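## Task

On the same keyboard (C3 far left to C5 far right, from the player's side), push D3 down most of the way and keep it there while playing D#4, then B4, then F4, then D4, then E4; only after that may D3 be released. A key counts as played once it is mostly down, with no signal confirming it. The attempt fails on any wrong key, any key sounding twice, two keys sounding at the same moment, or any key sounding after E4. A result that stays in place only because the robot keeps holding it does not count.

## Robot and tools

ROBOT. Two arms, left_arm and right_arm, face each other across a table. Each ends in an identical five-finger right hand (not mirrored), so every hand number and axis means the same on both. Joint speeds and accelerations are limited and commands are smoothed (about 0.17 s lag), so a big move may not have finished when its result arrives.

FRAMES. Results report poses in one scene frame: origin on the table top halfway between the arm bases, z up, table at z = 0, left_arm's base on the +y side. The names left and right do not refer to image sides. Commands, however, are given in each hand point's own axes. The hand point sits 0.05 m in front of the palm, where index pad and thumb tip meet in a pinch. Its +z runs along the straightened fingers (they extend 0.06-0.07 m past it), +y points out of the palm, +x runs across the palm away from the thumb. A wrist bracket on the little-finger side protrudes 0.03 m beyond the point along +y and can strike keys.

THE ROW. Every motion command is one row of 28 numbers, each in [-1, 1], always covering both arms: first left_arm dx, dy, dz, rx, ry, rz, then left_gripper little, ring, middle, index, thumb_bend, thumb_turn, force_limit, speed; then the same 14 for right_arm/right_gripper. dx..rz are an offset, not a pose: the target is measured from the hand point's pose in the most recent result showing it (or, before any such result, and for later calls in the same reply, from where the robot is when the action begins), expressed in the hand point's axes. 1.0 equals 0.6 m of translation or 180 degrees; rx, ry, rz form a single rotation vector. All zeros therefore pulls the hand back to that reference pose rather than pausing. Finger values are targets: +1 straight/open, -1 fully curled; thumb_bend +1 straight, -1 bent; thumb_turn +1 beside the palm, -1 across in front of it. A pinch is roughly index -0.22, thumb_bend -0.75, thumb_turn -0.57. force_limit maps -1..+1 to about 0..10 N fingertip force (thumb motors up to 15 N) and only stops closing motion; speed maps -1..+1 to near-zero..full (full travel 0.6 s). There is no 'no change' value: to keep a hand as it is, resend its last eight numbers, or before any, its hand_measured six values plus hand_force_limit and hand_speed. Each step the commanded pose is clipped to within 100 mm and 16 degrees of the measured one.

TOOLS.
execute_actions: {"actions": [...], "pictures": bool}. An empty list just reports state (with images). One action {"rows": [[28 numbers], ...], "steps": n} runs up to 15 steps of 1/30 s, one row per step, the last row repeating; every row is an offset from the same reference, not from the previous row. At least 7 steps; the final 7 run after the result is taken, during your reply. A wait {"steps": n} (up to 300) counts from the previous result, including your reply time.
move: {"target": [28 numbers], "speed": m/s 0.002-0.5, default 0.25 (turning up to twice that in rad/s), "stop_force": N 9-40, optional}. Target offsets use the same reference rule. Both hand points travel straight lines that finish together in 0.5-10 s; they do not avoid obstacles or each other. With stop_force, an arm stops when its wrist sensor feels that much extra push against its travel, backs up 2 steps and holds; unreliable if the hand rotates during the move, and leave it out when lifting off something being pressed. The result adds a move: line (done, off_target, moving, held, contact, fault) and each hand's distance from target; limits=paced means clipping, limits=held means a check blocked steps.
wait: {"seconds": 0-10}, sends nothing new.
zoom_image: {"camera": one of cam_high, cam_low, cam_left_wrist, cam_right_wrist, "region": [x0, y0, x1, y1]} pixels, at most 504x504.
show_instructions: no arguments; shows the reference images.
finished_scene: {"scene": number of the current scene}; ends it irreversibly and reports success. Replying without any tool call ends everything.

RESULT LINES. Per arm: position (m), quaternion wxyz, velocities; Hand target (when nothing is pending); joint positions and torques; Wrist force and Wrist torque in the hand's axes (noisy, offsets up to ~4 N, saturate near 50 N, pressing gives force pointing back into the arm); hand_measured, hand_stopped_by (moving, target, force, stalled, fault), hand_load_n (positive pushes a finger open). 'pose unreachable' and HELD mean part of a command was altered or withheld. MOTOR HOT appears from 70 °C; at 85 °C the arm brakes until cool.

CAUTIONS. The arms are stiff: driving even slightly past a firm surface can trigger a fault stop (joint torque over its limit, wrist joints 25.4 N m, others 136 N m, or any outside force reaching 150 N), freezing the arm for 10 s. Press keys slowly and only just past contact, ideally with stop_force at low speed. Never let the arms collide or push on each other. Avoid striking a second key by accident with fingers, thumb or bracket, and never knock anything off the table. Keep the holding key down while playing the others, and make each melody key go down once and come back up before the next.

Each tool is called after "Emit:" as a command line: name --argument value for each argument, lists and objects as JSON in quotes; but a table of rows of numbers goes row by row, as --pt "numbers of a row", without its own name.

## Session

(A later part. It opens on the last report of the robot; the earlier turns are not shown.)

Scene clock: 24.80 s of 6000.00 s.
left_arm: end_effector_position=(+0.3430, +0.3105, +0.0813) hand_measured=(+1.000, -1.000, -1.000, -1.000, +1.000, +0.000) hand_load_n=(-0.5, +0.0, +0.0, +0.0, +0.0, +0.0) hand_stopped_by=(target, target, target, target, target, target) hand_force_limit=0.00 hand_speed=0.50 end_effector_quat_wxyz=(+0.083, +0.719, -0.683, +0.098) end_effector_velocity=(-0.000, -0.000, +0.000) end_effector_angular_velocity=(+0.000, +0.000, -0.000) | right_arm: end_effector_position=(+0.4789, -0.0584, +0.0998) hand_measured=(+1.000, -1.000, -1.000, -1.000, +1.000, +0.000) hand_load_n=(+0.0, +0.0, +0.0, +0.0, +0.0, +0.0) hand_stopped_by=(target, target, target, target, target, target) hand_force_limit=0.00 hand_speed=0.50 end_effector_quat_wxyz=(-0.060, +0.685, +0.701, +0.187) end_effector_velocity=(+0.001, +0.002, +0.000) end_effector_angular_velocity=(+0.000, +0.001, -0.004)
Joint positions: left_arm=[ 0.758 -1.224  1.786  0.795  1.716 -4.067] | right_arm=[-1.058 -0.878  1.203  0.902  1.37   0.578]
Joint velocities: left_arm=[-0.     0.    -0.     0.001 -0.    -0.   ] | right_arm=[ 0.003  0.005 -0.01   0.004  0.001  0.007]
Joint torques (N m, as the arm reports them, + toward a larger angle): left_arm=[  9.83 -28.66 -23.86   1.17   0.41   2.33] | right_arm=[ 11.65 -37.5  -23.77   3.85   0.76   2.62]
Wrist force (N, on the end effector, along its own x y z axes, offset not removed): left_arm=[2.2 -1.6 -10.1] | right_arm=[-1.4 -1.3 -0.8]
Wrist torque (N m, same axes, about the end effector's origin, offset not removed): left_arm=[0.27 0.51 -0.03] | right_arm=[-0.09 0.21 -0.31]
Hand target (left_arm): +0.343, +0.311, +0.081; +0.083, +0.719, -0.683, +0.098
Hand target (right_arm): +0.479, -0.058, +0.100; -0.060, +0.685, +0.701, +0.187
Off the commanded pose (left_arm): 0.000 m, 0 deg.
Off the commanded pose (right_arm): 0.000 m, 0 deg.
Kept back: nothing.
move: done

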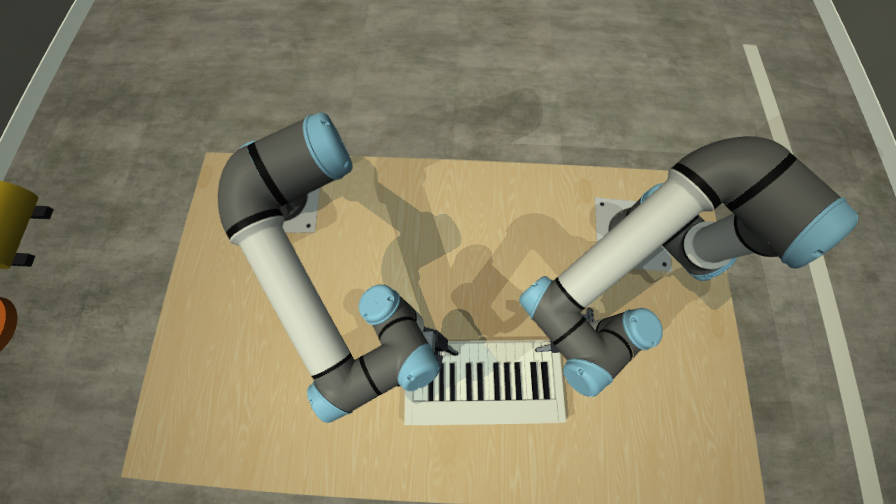

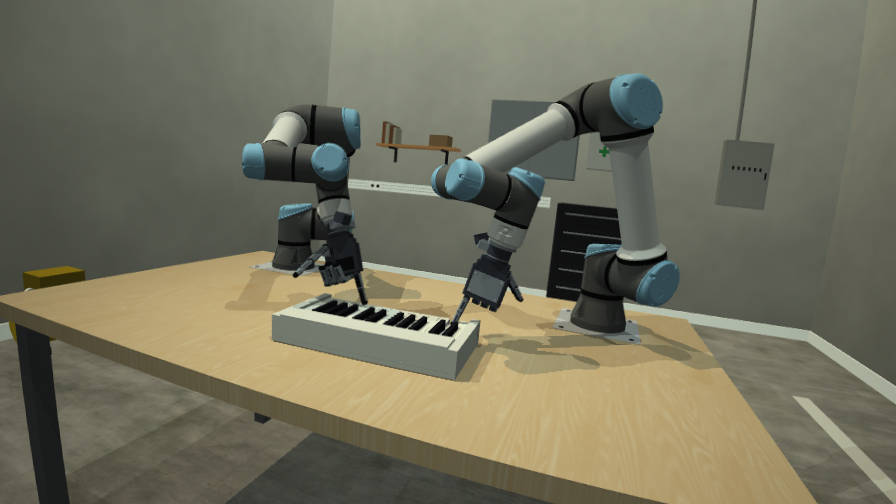

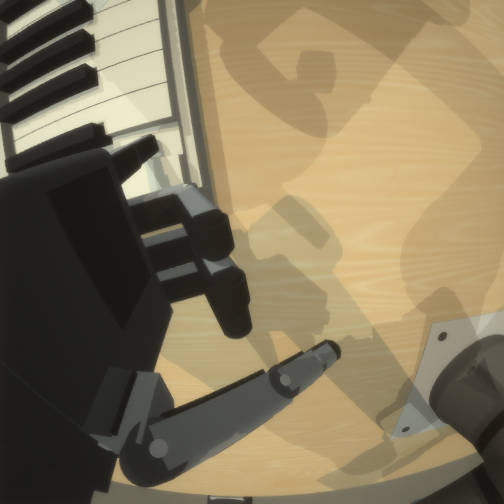

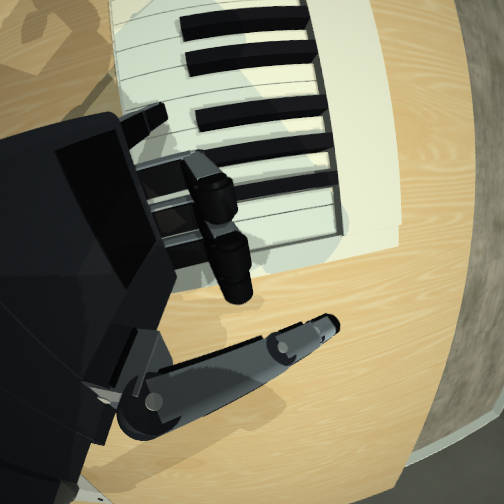

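Emit:
move --target '[0,0,0,0,0,0,1,-1,-1,-1,1,0,0,0.5,-0.0091,-0.0048,0.0246,0,0,0,1,-1,-1,-1,1,0,0,0.5]' --speed 0.008 --stop_force 9

Emit:
zoom_image --camera "cam_right_wrist" --region '[60, 30, 240, 180]'

Scene clock: 27.27 s of 6000.00 s.
left_arm: end_effector_position=(+0.3430, +0.3105, +0.0813) hand_measured=(+1.000, -1.000, -1.000, -1.000, +1.000, +0.000) hand_load_n=(-0.5, +0.0, +0.0, +0.0, +0.0, +0.0) hand_stopped_by=(target, target, target, target, target, target) hand_force_limit=0.00 hand_speed=0.50 end_effector_quat_wxyz=(+0.083, +0.719, -0.683, +0.098) end_effector_velocity=(+0.000, -0.000, +0.000) end_effector_angular_velocity=(-0.001, -0.001, +0.000) | right_arm: end_effector_position=(+0.4789, -0.0584, +0.0859) hand_measured=(+1.000, -1.000, -1.000, -1.000, +1.000, +0.000) hand_load_n=(-0.5, +0.0, +0.0, +0.0, +0.0, +0.0) hand_stopped_by=(target, target, target, target, target, target) hand_force_limit=0.00 hand_speed=0.50 end_effector_quat_wxyz=(-0.060, +0.685, +0.701, +0.187) end_effector_velocity=(+0.001, -0.001, +0.002) end_effector_angular_velocity=(-0.001, +0.001, -0.002)
Joint positions: left_arm=[ 0.758 -1.224  1.786  0.795  1.716 -4.067] | right_arm=[-1.058 -0.866  1.22   0.873  1.37   0.578]
Joint velocities: left_arm=[ 0.    -0.001 -0.001  0.    -0.    -0.   ] | right_arm=[-0.002 -0.002 -0.003  0.006  0.    -0.   ]
Joint torques (N m, as the arm reports them, + toward a larger angle): left_arm=[  9.84 -28.81 -24.32   1.24   0.33   2.41] | right_arm=[-10.37 -40.44 -20.87   3.61  -0.03  -3.04]
Wrist force (N, on the end effector, along its own x y z axes, offset not removed): left_arm=[1.1 -1.6 -7.3] | right_arm=[2.1 0.0 -12.2]
Wrist torque (N m, same axes, about the end effector's origin, offset not removed): left_arm=[0.09 0.64 -0.11] | right_arm=[0.66 1.22 0.00]
Hand target (left_arm): +0.343, +0.311, +0.081; +0.083, +0.719, -0.683, +0.098
Hand target (right_arm): +0.479, -0.058, +0.086; -0.060, +0.685, +0.701, +0.187
Off the commanded pose (left_arm): 0.000 m, 0 deg.
Off the commanded pose (right_arm): 0.002 m, 0 deg.
Kept back: nothing.
move: contact (right_arm)

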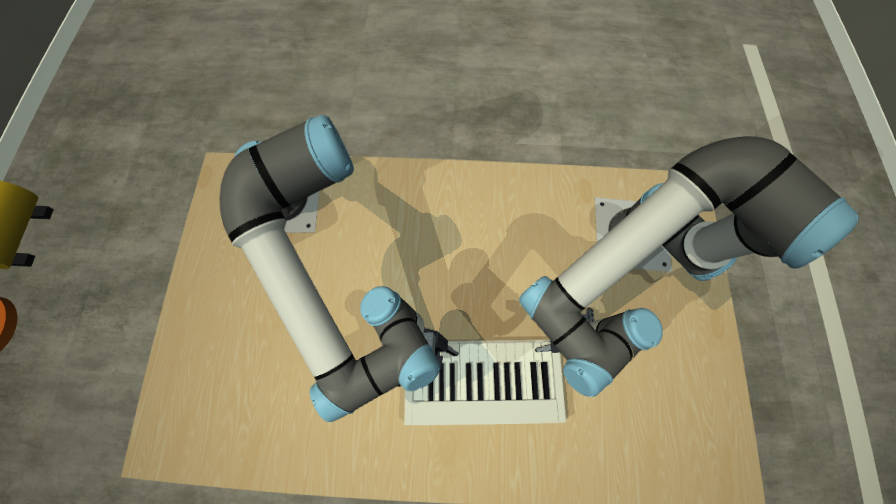

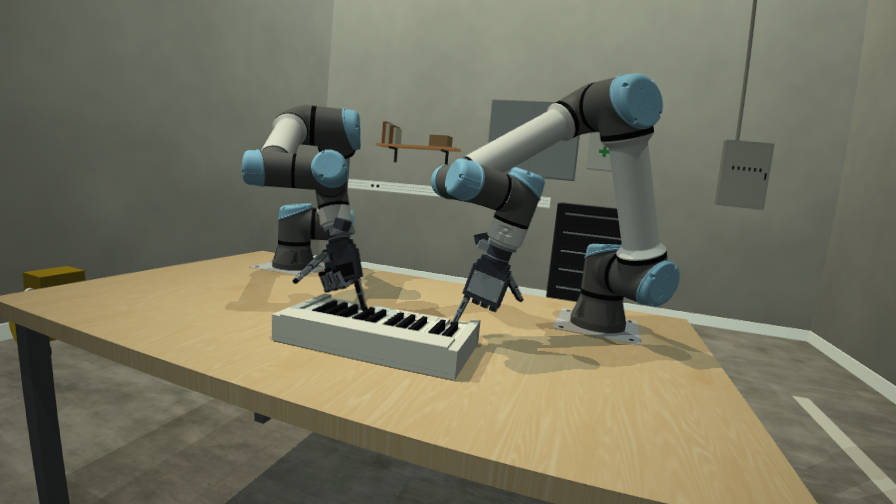

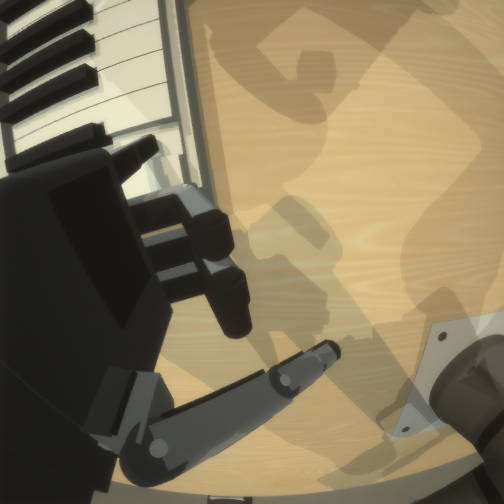

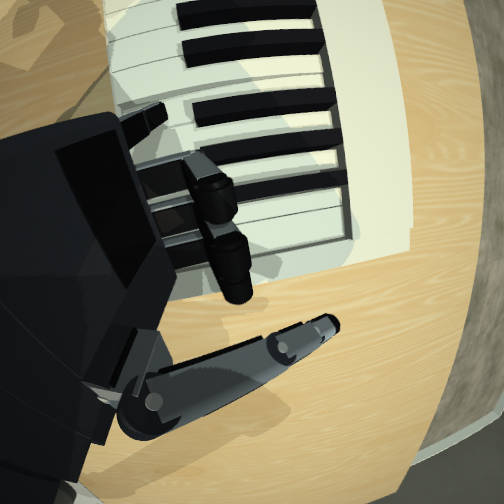

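Region (60, 30, 240, 180) of cam_right_wrist's 504x504 image, scaled by 2.800, with more detail than that image has.

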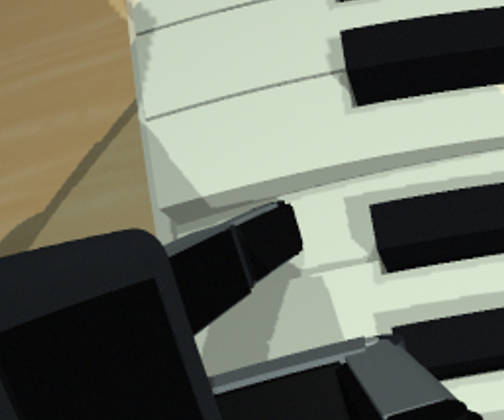

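Emit:
move --target '[0,0,0,0,0,0,1,-1,-1,-1,1,0,0,0.5,0.0079,0.0042,-0.0215,0,0,0,1,-1,-1,-1,1,0,0,0.5]' --speed 0.05

Emit:
move --target '[0,0,0,0,0,0,1,-1,-1,-1,1,0,0,0.5,0.074,-0.0047,0.0264,0,0,0,1,-1,-1,-1,1,0,0,0.5]' --speed 0.1

Emit:
zoom_image --camera "cam_right_wrist" --region '[60, 30, 240, 180]'

Scene clock: 28.33 s of 6000.00 s.
left_arm: end_effector_position=(+0.3430, +0.3105, +0.0813) hand_measured=(+1.000, -1.000, -1.000, -1.000, +1.000, +0.000) hand_load_n=(-0.5, +0.0, +0.0, +0.0, +0.0, +0.0) hand_stopped_by=(target, target, target, target, target, target) hand_force_limit=0.00 hand_speed=0.50 end_effector_quat_wxyz=(+0.083, +0.719, -0.683, +0.098) end_effector_velocity=(-0.000, +0.000, -0.000) end_effector_angular_velocity=(+0.001, +0.001, +0.000) | right_arm: end_effector_position=(+0.4789, -0.0584, +0.0996) hand_measured=(+1.000, -1.000, -1.000, -1.000, +1.000, +0.000) hand_load_n=(+0.0, +0.0, +0.0, +0.0, +0.0, +0.0) hand_stopped_by=(target, target, target, target, target, target) hand_force_limit=0.00 hand_speed=0.50 end_effector_quat_wxyz=(-0.060, +0.685, +0.701, +0.187) end_effector_velocity=(+0.001, -0.000, +0.003) end_effector_angular_velocity=(+0.000, -0.001, +0.000)
Joint positions: left_arm=[ 0.758 -1.224  1.786  0.795  1.716 -4.067] | right_arm=[-1.058 -0.877  1.203  0.901  1.37   0.578]
Joint velocities: left_arm=[-0.     0.     0.     0.001  0.    -0.   ] | right_arm=[-0.001 -0.002 -0.004  0.005 -0.    -0.001]
Joint torques (N m, as the arm reports them, + toward a larger angle): left_arm=[  9.04 -28.5  -23.89   1.15   0.45   2.38] | right_arm=[-11.03 -46.55 -24.76   3.83  -0.23  -3.2 ]
Wrist force (N, on the end effector, along its own x y z axes, offset not removed): left_arm=[2.3 0.5 -8.9] | right_arm=[-1.0 -0.8 -1.7]
Wrist torque (N m, same axes, about the end effector's origin, offset not removed): left_arm=[0.52 0.47 0.01] | right_arm=[0.10 0.13 -0.30]
Hand target (left_arm): +0.343, +0.311, +0.081; +0.083, +0.719, -0.683, +0.098
Hand target (right_arm): +0.479, -0.058, +0.100; -0.060, +0.685, +0.701, +0.187
Off the commanded pose (left_arm): 0.000 m, 0 deg.
Off the commanded pose (right_arm): 0.000 m, 0 deg.
Kept back: nothing.
move: done

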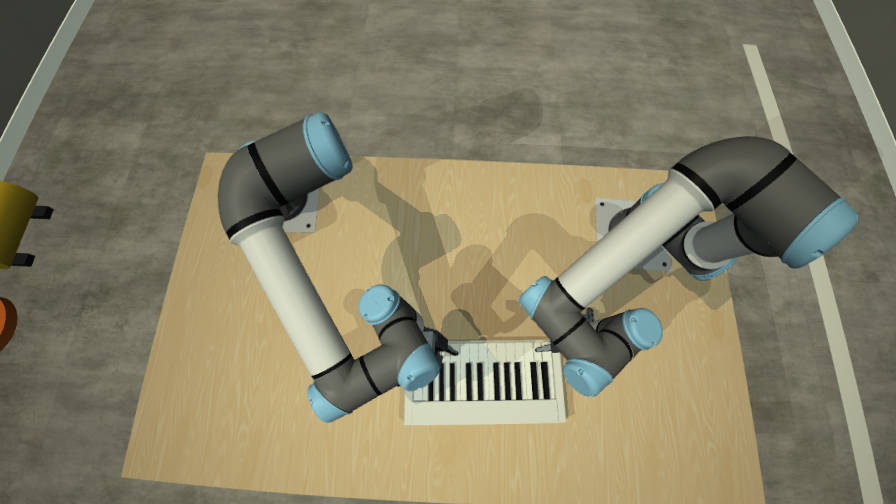

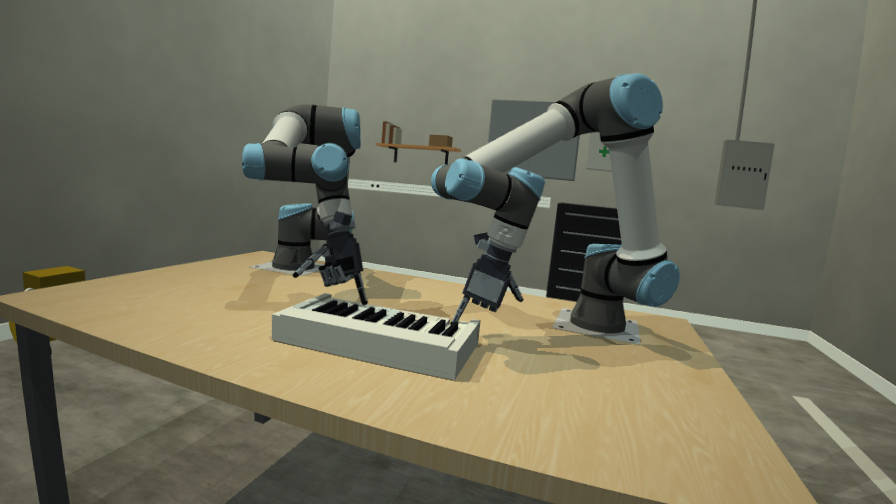

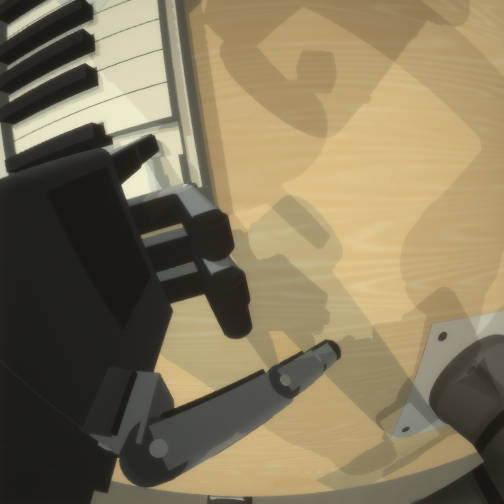

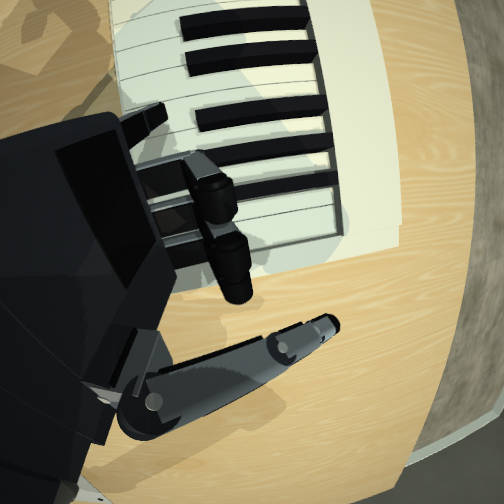

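Scene clock: 29.30 s of 6000.00 s.
left_arm: end_effector_position=(+0.3430, +0.3105, +0.0813) hand_measured=(+1.000, -1.000, -1.000, -1.000, +1.000, +0.000) hand_load_n=(-0.5, +0.0, +0.0, +0.0, +0.0, +0.0) hand_stopped_by=(target, target, target, target, target, target) hand_force_limit=0.00 hand_speed=0.50 end_effector_quat_wxyz=(+0.083, +0.719, -0.683, +0.098) end_effector_velocity=(-0.000, +0.000, -0.000) end_effector_angular_velocity=(+0.001, +0.001, +0.001) | right_arm: end_effector_position=(+0.4764, -0.0115, +0.0997) hand_measured=(+1.000, -1.000, -1.000, -1.000, +1.000, +0.000) hand_load_n=(+0.0, +0.0, +0.0, +0.0, +0.0, +0.0) hand_stopped_by=(target, target, target, target, target, target) hand_force_limit=0.00 hand_speed=0.50 end_effector_quat_wxyz=(-0.061, +0.685, +0.701, +0.187) end_effector_velocity=(-0.000, +0.003, -0.000) end_effector_angular_velocity=(+0.000, +0.000, +0.000)
Joint positions: left_arm=[ 0.758 -1.224  1.786  0.795  1.716 -4.067] | right_arm=[-0.987 -0.795  1.055  0.954  1.394  0.646]
Joint velocities: left_arm=[ 0.001  0.001  0.     0.001 -0.    -0.   ] | right_arm=[ 0.004  0.006 -0.011  0.004  0.001  0.004]
Joint torques (N m, as the arm reports them, + toward a larger angle): left_arm=[  9.56 -28.3  -23.74   1.14   0.24   2.54] | right_arm=[ 11.46 -38.06 -26.72   3.66   1.1    2.5 ]
Wrist force (N, on the end effector, along its own x y z axes, offset not removed): left_arm=[2.4 1.2 -10.9] | right_arm=[-1.0 0.0 -0.8]
Wrist torque (N m, same axes, about the end effector's origin, offset not removed): left_arm=[0.81 0.46 0.07] | right_arm=[0.02 0.23 -0.20]
Hand target (left_arm): +0.343, +0.311, +0.081; +0.083, +0.719, -0.683, +0.098
Hand target (right_arm): +0.476, -0.011, +0.100; -0.061, +0.685, +0.701, +0.187
Off the commanded pose (left_arm): 0.000 m, 0 deg.
Off the commanded pose (right_arm): 0.000 m, 0 deg.
Kept back: nothing.
move: done

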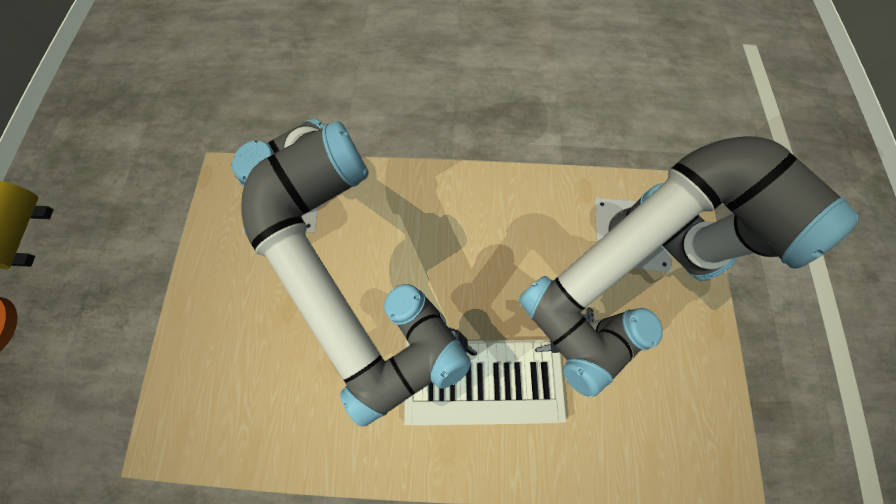

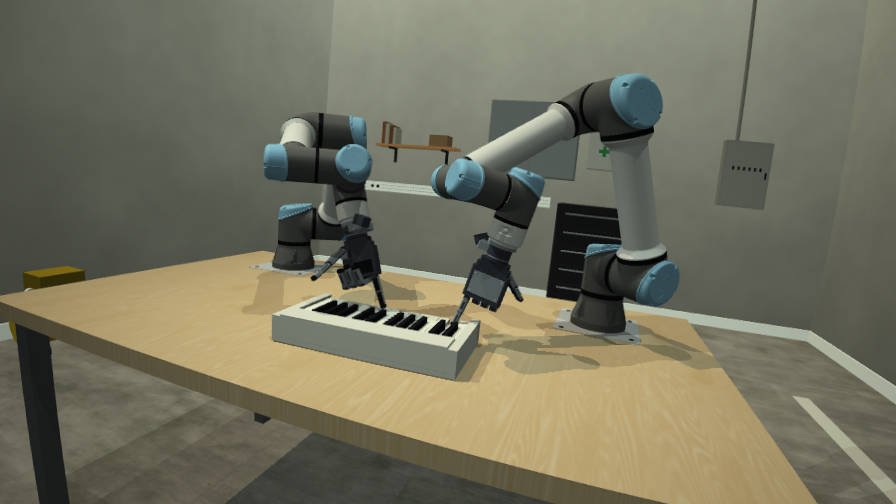

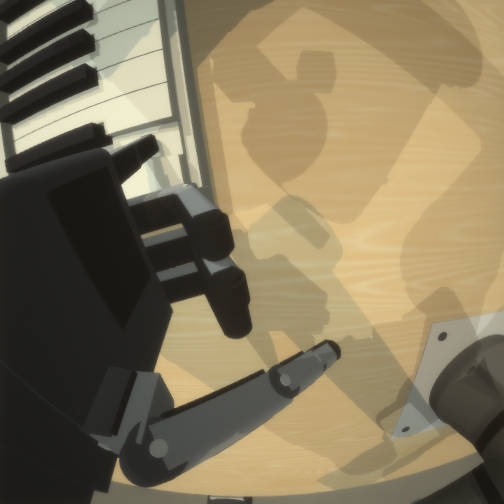

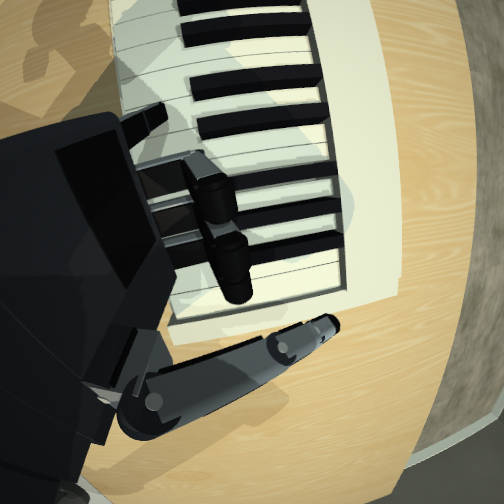

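Region (60, 30, 240, 180) of cam_right_wrist's 504x504 image, scaled by 2.800, with more detail than that image has.

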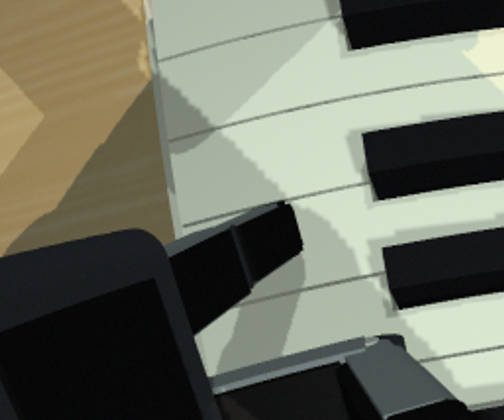

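Emit:
move --target '[0,0,0,0,0,0,1,-1,-1,-1,1,0,0,0.5,-0.0075,-0.004,0.0203,0,0,0,1,-1,-1,-1,1,0,0,0.5]' --speed 0.02 --stop_force 9

Emit:
zoom_image --camera "cam_right_wrist" --region '[60, 30, 240, 180]'

Scene clock: 30.73 s of 6000.00 s.
left_arm: end_effector_position=(+0.3430, +0.3105, +0.0813) hand_measured=(+1.000, -1.000, -1.000, -1.000, +1.000, +0.000) hand_load_n=(-0.5, +0.0, +0.0, +0.0, +0.0, +0.0) hand_stopped_by=(target, target, target, target, target, target) hand_force_limit=0.00 hand_speed=0.50 end_effector_quat_wxyz=(+0.083, +0.719, -0.683, +0.098) end_effector_velocity=(-0.000, +0.000, -0.000) end_effector_angular_velocity=(+0.001, +0.001, -0.000) | right_arm: end_effector_position=(+0.4764, -0.0115, +0.0868) hand_measured=(+1.000, -1.000, -1.000, -1.000, +1.000, +0.000) hand_load_n=(+0.0, +0.0, +0.0, +0.0, +0.0, +0.0) hand_stopped_by=(target, target, target, target, target, target) hand_force_limit=0.00 hand_speed=0.50 end_effector_quat_wxyz=(-0.061, +0.685, +0.701, +0.187) end_effector_velocity=(-0.000, +0.000, -0.002) end_effector_angular_velocity=(+0.000, -0.000, -0.000)
Joint positions: left_arm=[ 0.758 -1.224  1.786  0.795  1.716 -4.067] | right_arm=[-0.987 -0.786  1.072  0.928  1.394  0.646]
Joint velocities: left_arm=[-0.     0.     0.001 -0.001  0.     0.   ] | right_arm=[ 0.     0.001  0.003 -0.005  0.     0.001]
Joint torques (N m, as the arm reports them, + toward a larger angle): left_arm=[  9.73 -28.43 -23.59   1.24   0.34   2.53] | right_arm=[-11.85 -35.24 -10.47  -0.11  -1.18  -3.19]
Wrist force (N, on the end effector, along its own x y z axes, offset not removed): left_arm=[-0.2 0.2 -7.9] | right_arm=[1.9 -0.3 -5.9]
Wrist torque (N m, same axes, about the end effector's origin, offset not removed): left_arm=[0.49 0.88 -0.13] | right_arm=[0.40 0.40 -0.04]
Hand target (left_arm): +0.343, +0.311, +0.081; +0.083, +0.719, -0.683, +0.098
Hand target (right_arm): +0.476, -0.012, +0.086; -0.061, +0.685, +0.701, +0.187
Off the commanded pose (left_arm): 0.000 m, 0 deg.
Off the commanded pose (right_arm): 0.000 m, 0 deg.
Kept back: nothing.
move: done

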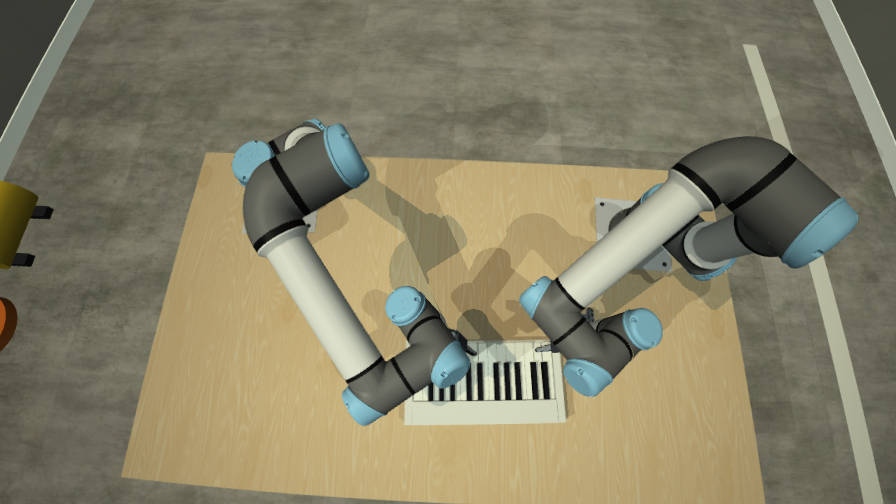

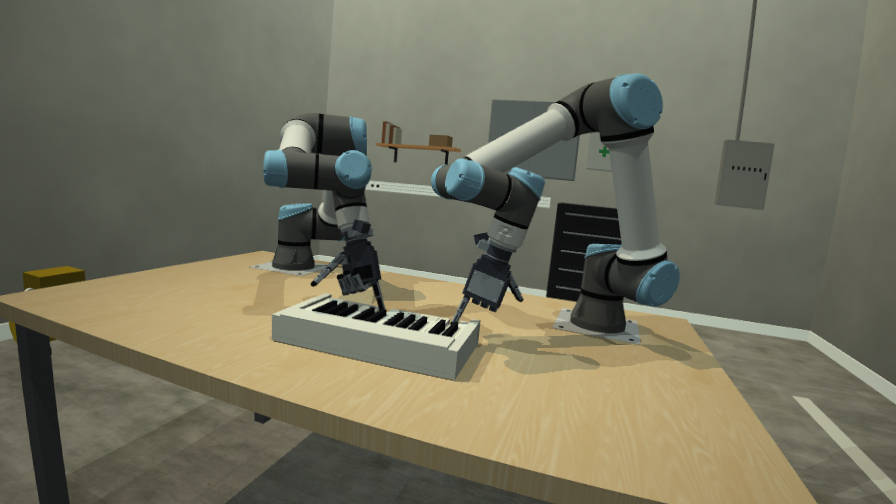

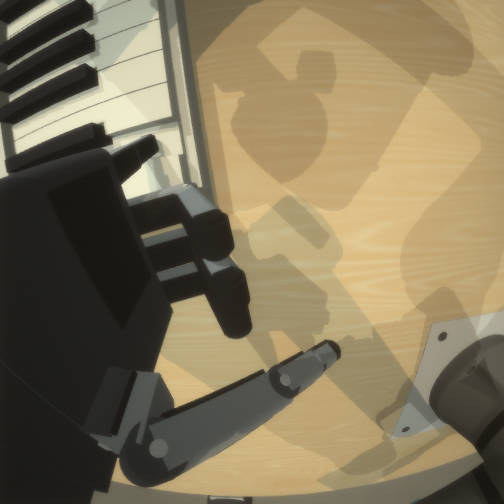

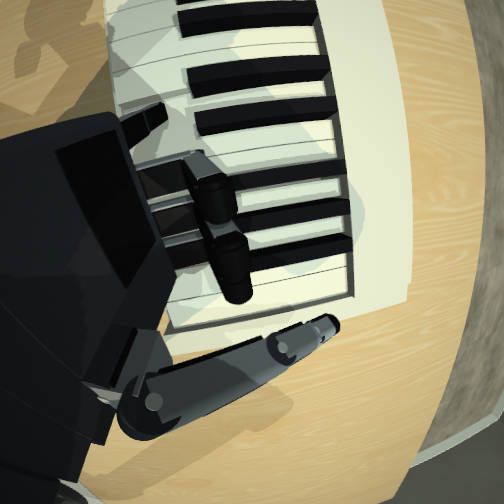

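Region (60, 30, 240, 180) of cam_right_wrist's 504x504 image, scaled by 2.800, with more detail than that image has.

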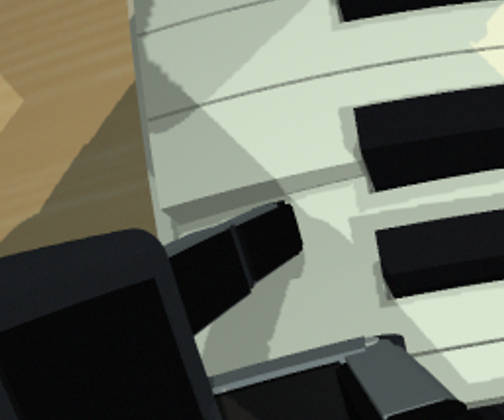

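Bottomed. Lift and move to E4.

Emit:
move --target '[0,0,0,0,0,0,1,-1,-1,-1,1,0,0,0.5,0.0075,0.004,-0.0203,0,0,0,1,-1,-1,-1,1,0,0,0.5]' --speed 0.05

Emit:
move --target '[0,0,0,0,0,0,1,-1,-1,-1,1,0,0,0.5,-0.0372,0.0024,-0.0133,0,0,0,1,-1,-1,-1,1,0,0,0.5]' --speed 0.08

Emit:
zoom_image --camera "cam_right_wrist" --region '[60, 30, 240, 180]'

Scene clock: 31.93 s of 6000.00 s.
left_arm: end_effector_position=(+0.3430, +0.3105, +0.0813) hand_measured=(+1.000, -1.000, -1.000, -1.000, +1.000, +0.000) hand_load_n=(-0.5, +0.0, +0.0, +0.0, +0.0, +0.0) hand_stopped_by=(target, target, target, target, target, target) hand_force_limit=0.00 hand_speed=0.50 end_effector_quat_wxyz=(+0.083, +0.719, -0.683, +0.098) end_effector_velocity=(-0.000, +0.000, +0.000) end_effector_angular_velocity=(+0.001, +0.000, -0.000) | right_arm: end_effector_position=(+0.4764, -0.0115, +0.0997) hand_measured=(+1.000, -1.000, -1.000, -1.000, +1.000, +0.000) hand_load_n=(+0.0, +0.0, +0.0, +0.0, +0.0, +0.0) hand_stopped_by=(target, target, target, target, target, target) hand_force_limit=0.00 hand_speed=0.50 end_effector_quat_wxyz=(-0.061, +0.685, +0.701, +0.187) end_effector_velocity=(-0.000, +0.001, +0.002) end_effector_angular_velocity=(-0.001, -0.001, +0.002)
Joint positions: left_arm=[ 0.758 -1.224  1.786  0.795  1.716 -4.067] | right_arm=[-0.987 -0.795  1.055  0.954  1.394  0.646]
Joint velocities: left_arm=[ 0.    -0.     0.     0.001 -0.     0.   ] | right_arm=[ 0.001 -0.001 -0.004  0.004  0.001 -0.001]
Joint torques (N m, as the arm reports them, + toward a larger angle): left_arm=[  9.51 -28.45 -23.91   1.14   0.23   2.48] | right_arm=[ -9.58 -52.54 -26.77   3.6   -1.29  -3.18]
Wrist force (N, on the end effector, along its own x y z axes, offset not removed): left_arm=[-0.7 0.5 -8.9] | right_arm=[-1.7 -0.1 -1.5]
Wrist torque (N m, same axes, about the end effector's origin, offset not removed): left_arm=[0.59 0.94 -0.15] | right_arm=[0.12 0.23 -0.29]
Hand target (left_arm): +0.343, +0.311, +0.081; +0.083, +0.719, -0.683, +0.098
Hand target (right_arm): +0.476, -0.011, +0.100; -0.061, +0.685, +0.701, +0.187
Off the commanded pose (left_arm): 0.000 m, 0 deg.
Off the commanded pose (right_arm): 0.000 m, 0 deg.
Kept back: nothing.
move: done

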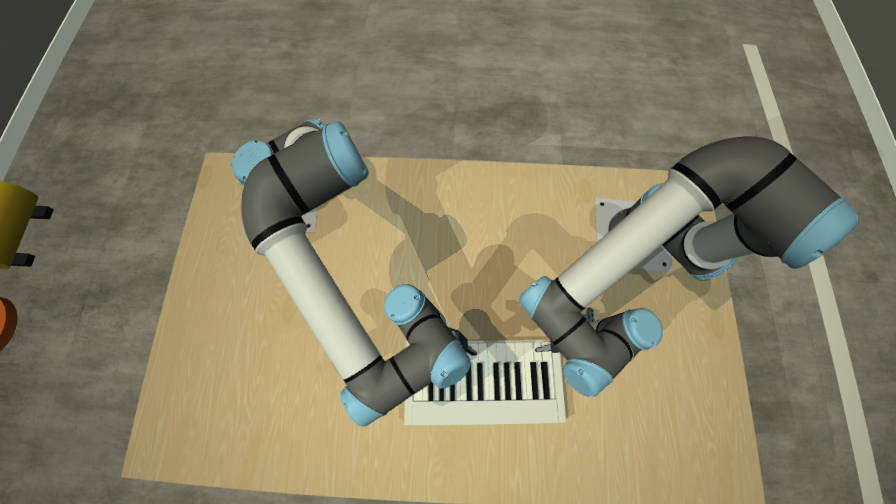

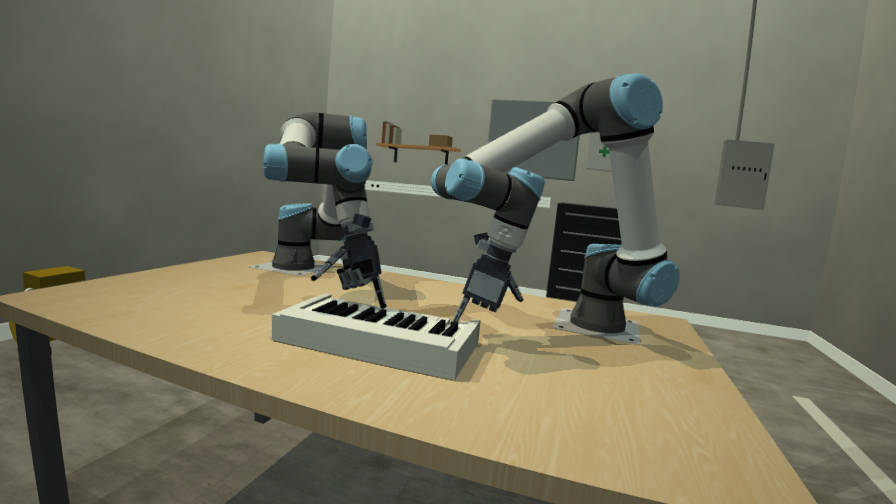

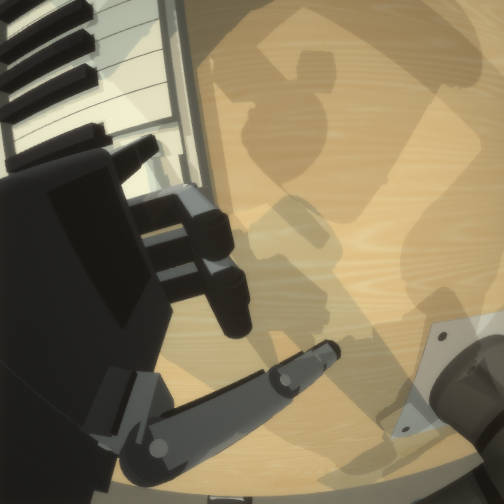

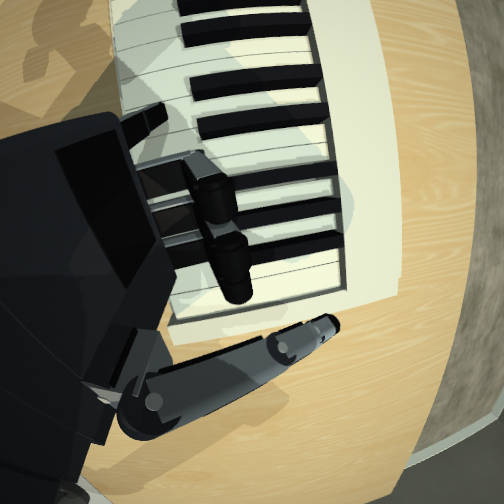

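Scene clock: 32.80 s of 6000.00 s.
left_arm: end_effector_position=(+0.3430, +0.3105, +0.0813) hand_measured=(+1.000, -1.000, -1.000, -1.000, +1.000, +0.000) hand_load_n=(-0.5, +0.0, +0.0, +0.0, +0.0, +0.0) hand_stopped_by=(target, target, target, target, target, target) hand_force_limit=0.00 hand_speed=0.50 end_effector_quat_wxyz=(+0.083, +0.719, -0.683, +0.098) end_effector_velocity=(-0.000, +0.000, +0.000) end_effector_angular_velocity=(+0.001, +0.001, +0.001) | right_arm: end_effector_position=(+0.4777, -0.0350, +0.0997) hand_measured=(+1.000, -1.000, -1.000, -1.000, +1.000, +0.000) hand_load_n=(+0.0, +0.0, +0.0, +0.0, +0.0, +0.0) hand_stopped_by=(target, target, target, target, target, target) hand_force_limit=0.00 hand_speed=0.50 end_effector_quat_wxyz=(-0.060, +0.685, +0.701, +0.187) end_effector_velocity=(+0.000, -0.003, -0.000) end_effector_angular_velocity=(-0.001, -0.000, +0.000)
Joint positions: left_arm=[ 0.758 -1.224  1.786  0.795  1.716 -4.067] | right_arm=[-1.022 -0.838  1.132  0.926  1.382  0.613]
Joint velocities: left_arm=[ 0.    -0.     0.     0.001  0.    -0.   ] | right_arm=[-0.004 -0.004  0.008 -0.003 -0.    -0.004]
Joint torques (N m, as the arm reports them, + toward a larger angle): left_arm=[  8.84 -28.21 -23.93   1.16   0.38   2.49] | right_arm=[-10.76 -49.57 -12.15  -0.01  -1.99  -2.71]
Wrist force (N, on the end effector, along its own x y z axes, offset not removed): left_arm=[-0.3 1.4 -9.5] | right_arm=[-0.3 -0.4 -1.7]
Wrist torque (N m, same axes, about the end effector's origin, offset not removed): left_arm=[0.72 0.89 -0.18] | right_arm=[0.04 0.12 -0.20]
Hand target (left_arm): +0.343, +0.311, +0.081; +0.083, +0.719, -0.683, +0.098
Hand target (right_arm): +0.478, -0.035, +0.100; -0.060, +0.685, +0.701, +0.187
Off the commanded pose (left_arm): 0.000 m, 0 deg.
Off the commanded pose (right_arm): 0.000 m, 0 deg.
Kept back: nothing.
move: done

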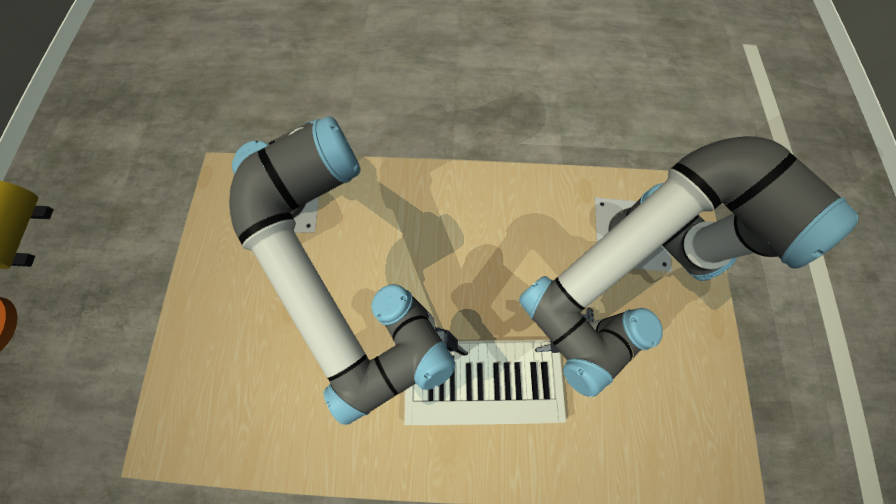

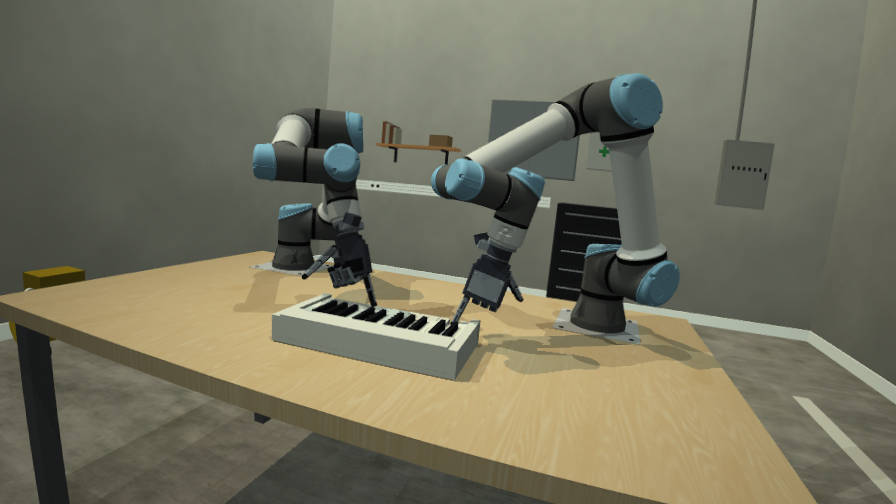

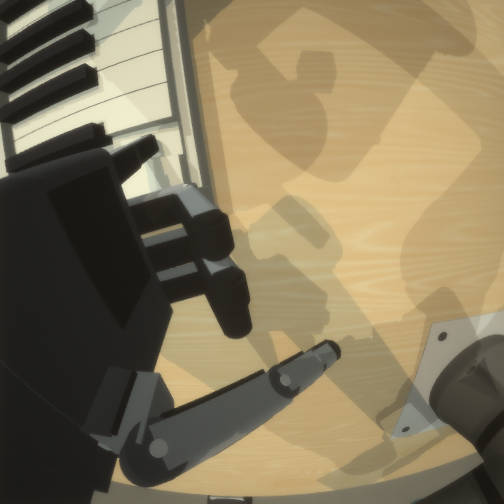

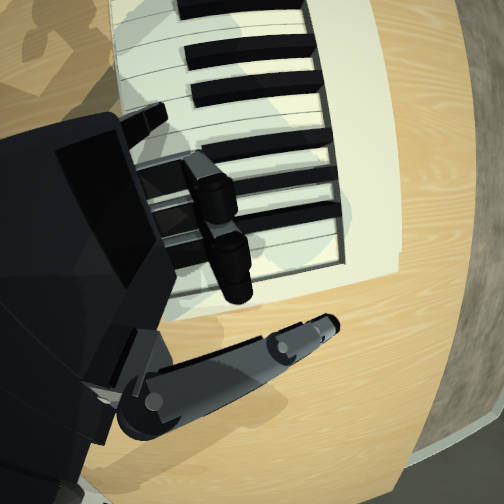

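Region (60, 30, 240, 180) of cam_right_wrist's 504x504 image, scaled by 2.800, with more detail than that image has.

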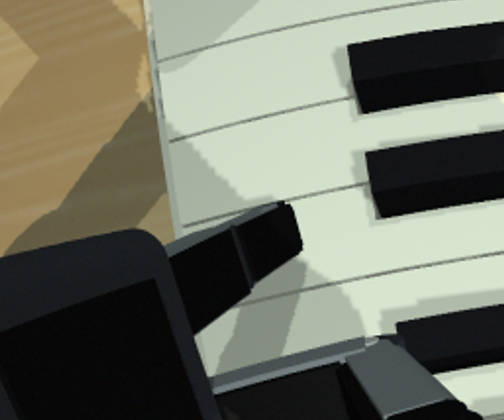

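Emit:
move --target '[0,0,0,0,0,0,1,-1,-1,-1,1,0,0,0.5,-0.0076,-0.004,0.0205,0,0,0,1,-1,-1,-1,1,0,0,0.5]' --speed 0.02 --stop_force 9

Emit:
zoom_image --camera "cam_right_wrist" --region '[60, 30, 240, 180]'

Scene clock: 34.00 s of 6000.00 s.
left_arm: end_effector_position=(+0.3430, +0.3105, +0.0813) hand_measured=(+1.000, -1.000, -1.000, -1.000, +1.000, +0.000) hand_load_n=(-0.5, +0.0, +0.0, +0.0, +0.0, +0.0) hand_stopped_by=(target, target, target, target, target, target) hand_force_limit=0.00 hand_speed=0.50 end_effector_quat_wxyz=(+0.083, +0.719, -0.683, +0.098) end_effector_velocity=(-0.000, -0.000, +0.000) end_effector_angular_velocity=(-0.001, -0.001, -0.001) | right_arm: end_effector_position=(+0.4777, -0.0350, +0.0866) hand_measured=(+1.000, -1.000, -1.000, -1.000, +1.000, +0.000) hand_load_n=(-0.5, +0.0, +0.0, +0.0, +0.0, +0.0) hand_stopped_by=(target, target, target, target, target, target) hand_force_limit=0.00 hand_speed=0.50 end_effector_quat_wxyz=(-0.060, +0.685, +0.701, +0.187) end_effector_velocity=(+0.001, -0.001, -0.002) end_effector_angular_velocity=(+0.000, -0.000, -0.003)
Joint positions: left_arm=[ 0.758 -1.224  1.786  0.795  1.716 -4.067] | right_arm=[-1.022 -0.828  1.149  0.899  1.382  0.613]
Joint velocities: left_arm=[-0.    -0.001  0.001 -0.001 -0.     0.   ] | right_arm=[-0.001  0.002  0.003 -0.005  0.001  0.002]
Joint torques (N m, as the arm reports them, + toward a larger angle): left_arm=[  9.23 -28.83 -23.35   1.16   0.31   2.48] | right_arm=[ 11.46 -34.72  -9.08  -0.29   1.25   2.59]
Wrist force (N, on the end effector, along its own x y z axes, offset not removed): left_arm=[0.7 0.6 -8.7] | right_arm=[-0.1 0.4 -7.8]
Wrist torque (N m, same axes, about the end effector's origin, offset not removed): left_arm=[0.57 0.69 -0.06] | right_arm=[0.54 0.56 -0.17]
Hand target (left_arm): +0.343, +0.311, +0.081; +0.083, +0.719, -0.683, +0.098
Hand target (right_arm): +0.478, -0.035, +0.086; -0.060, +0.685, +0.701, +0.187
Off the commanded pose (left_arm): 0.000 m, 0 deg.
Off the commanded pose (right_arm): 0.000 m, 0 deg.
Kept back: nothing.
move: done

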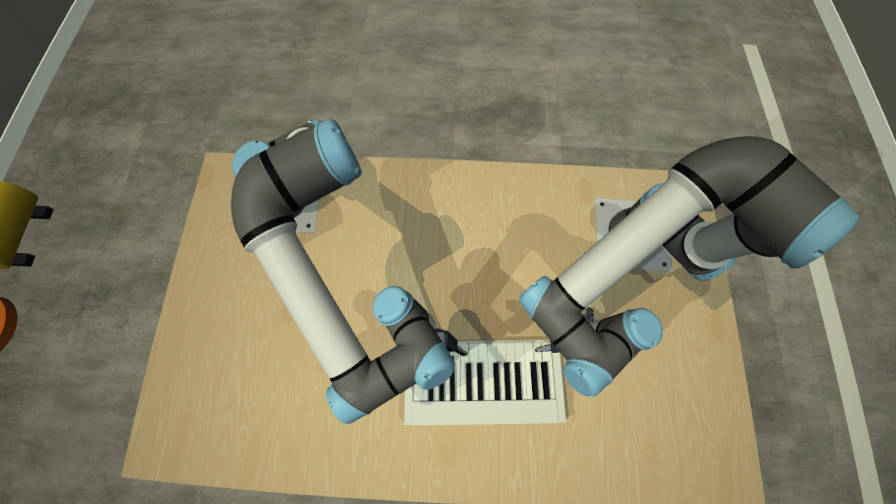

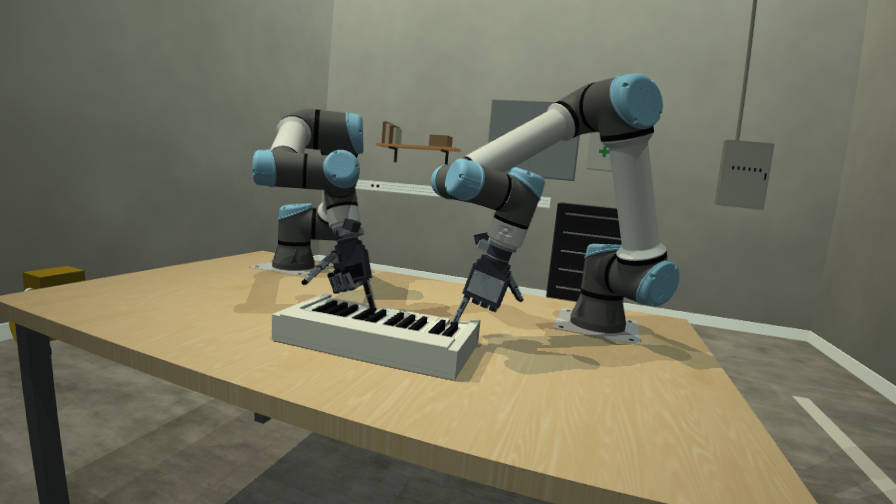

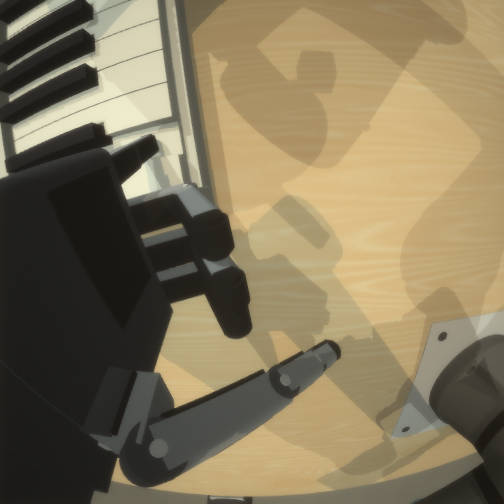

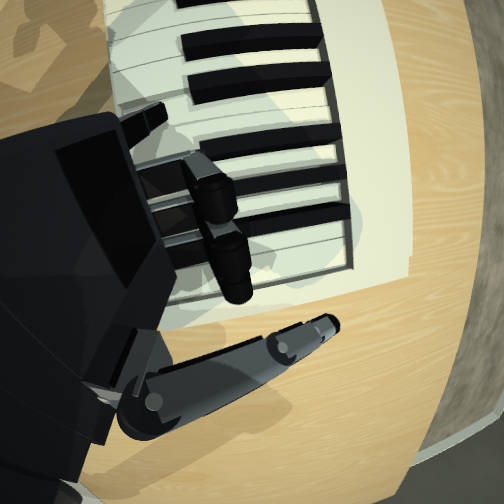

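Region (60, 30, 240, 180) of cam_right_wrist's 504x504 image, scaled by 2.800, with more detail than that image has.

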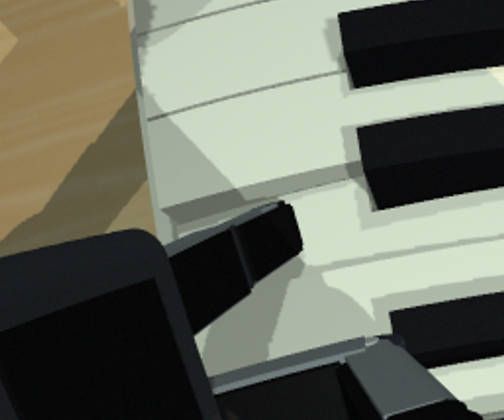

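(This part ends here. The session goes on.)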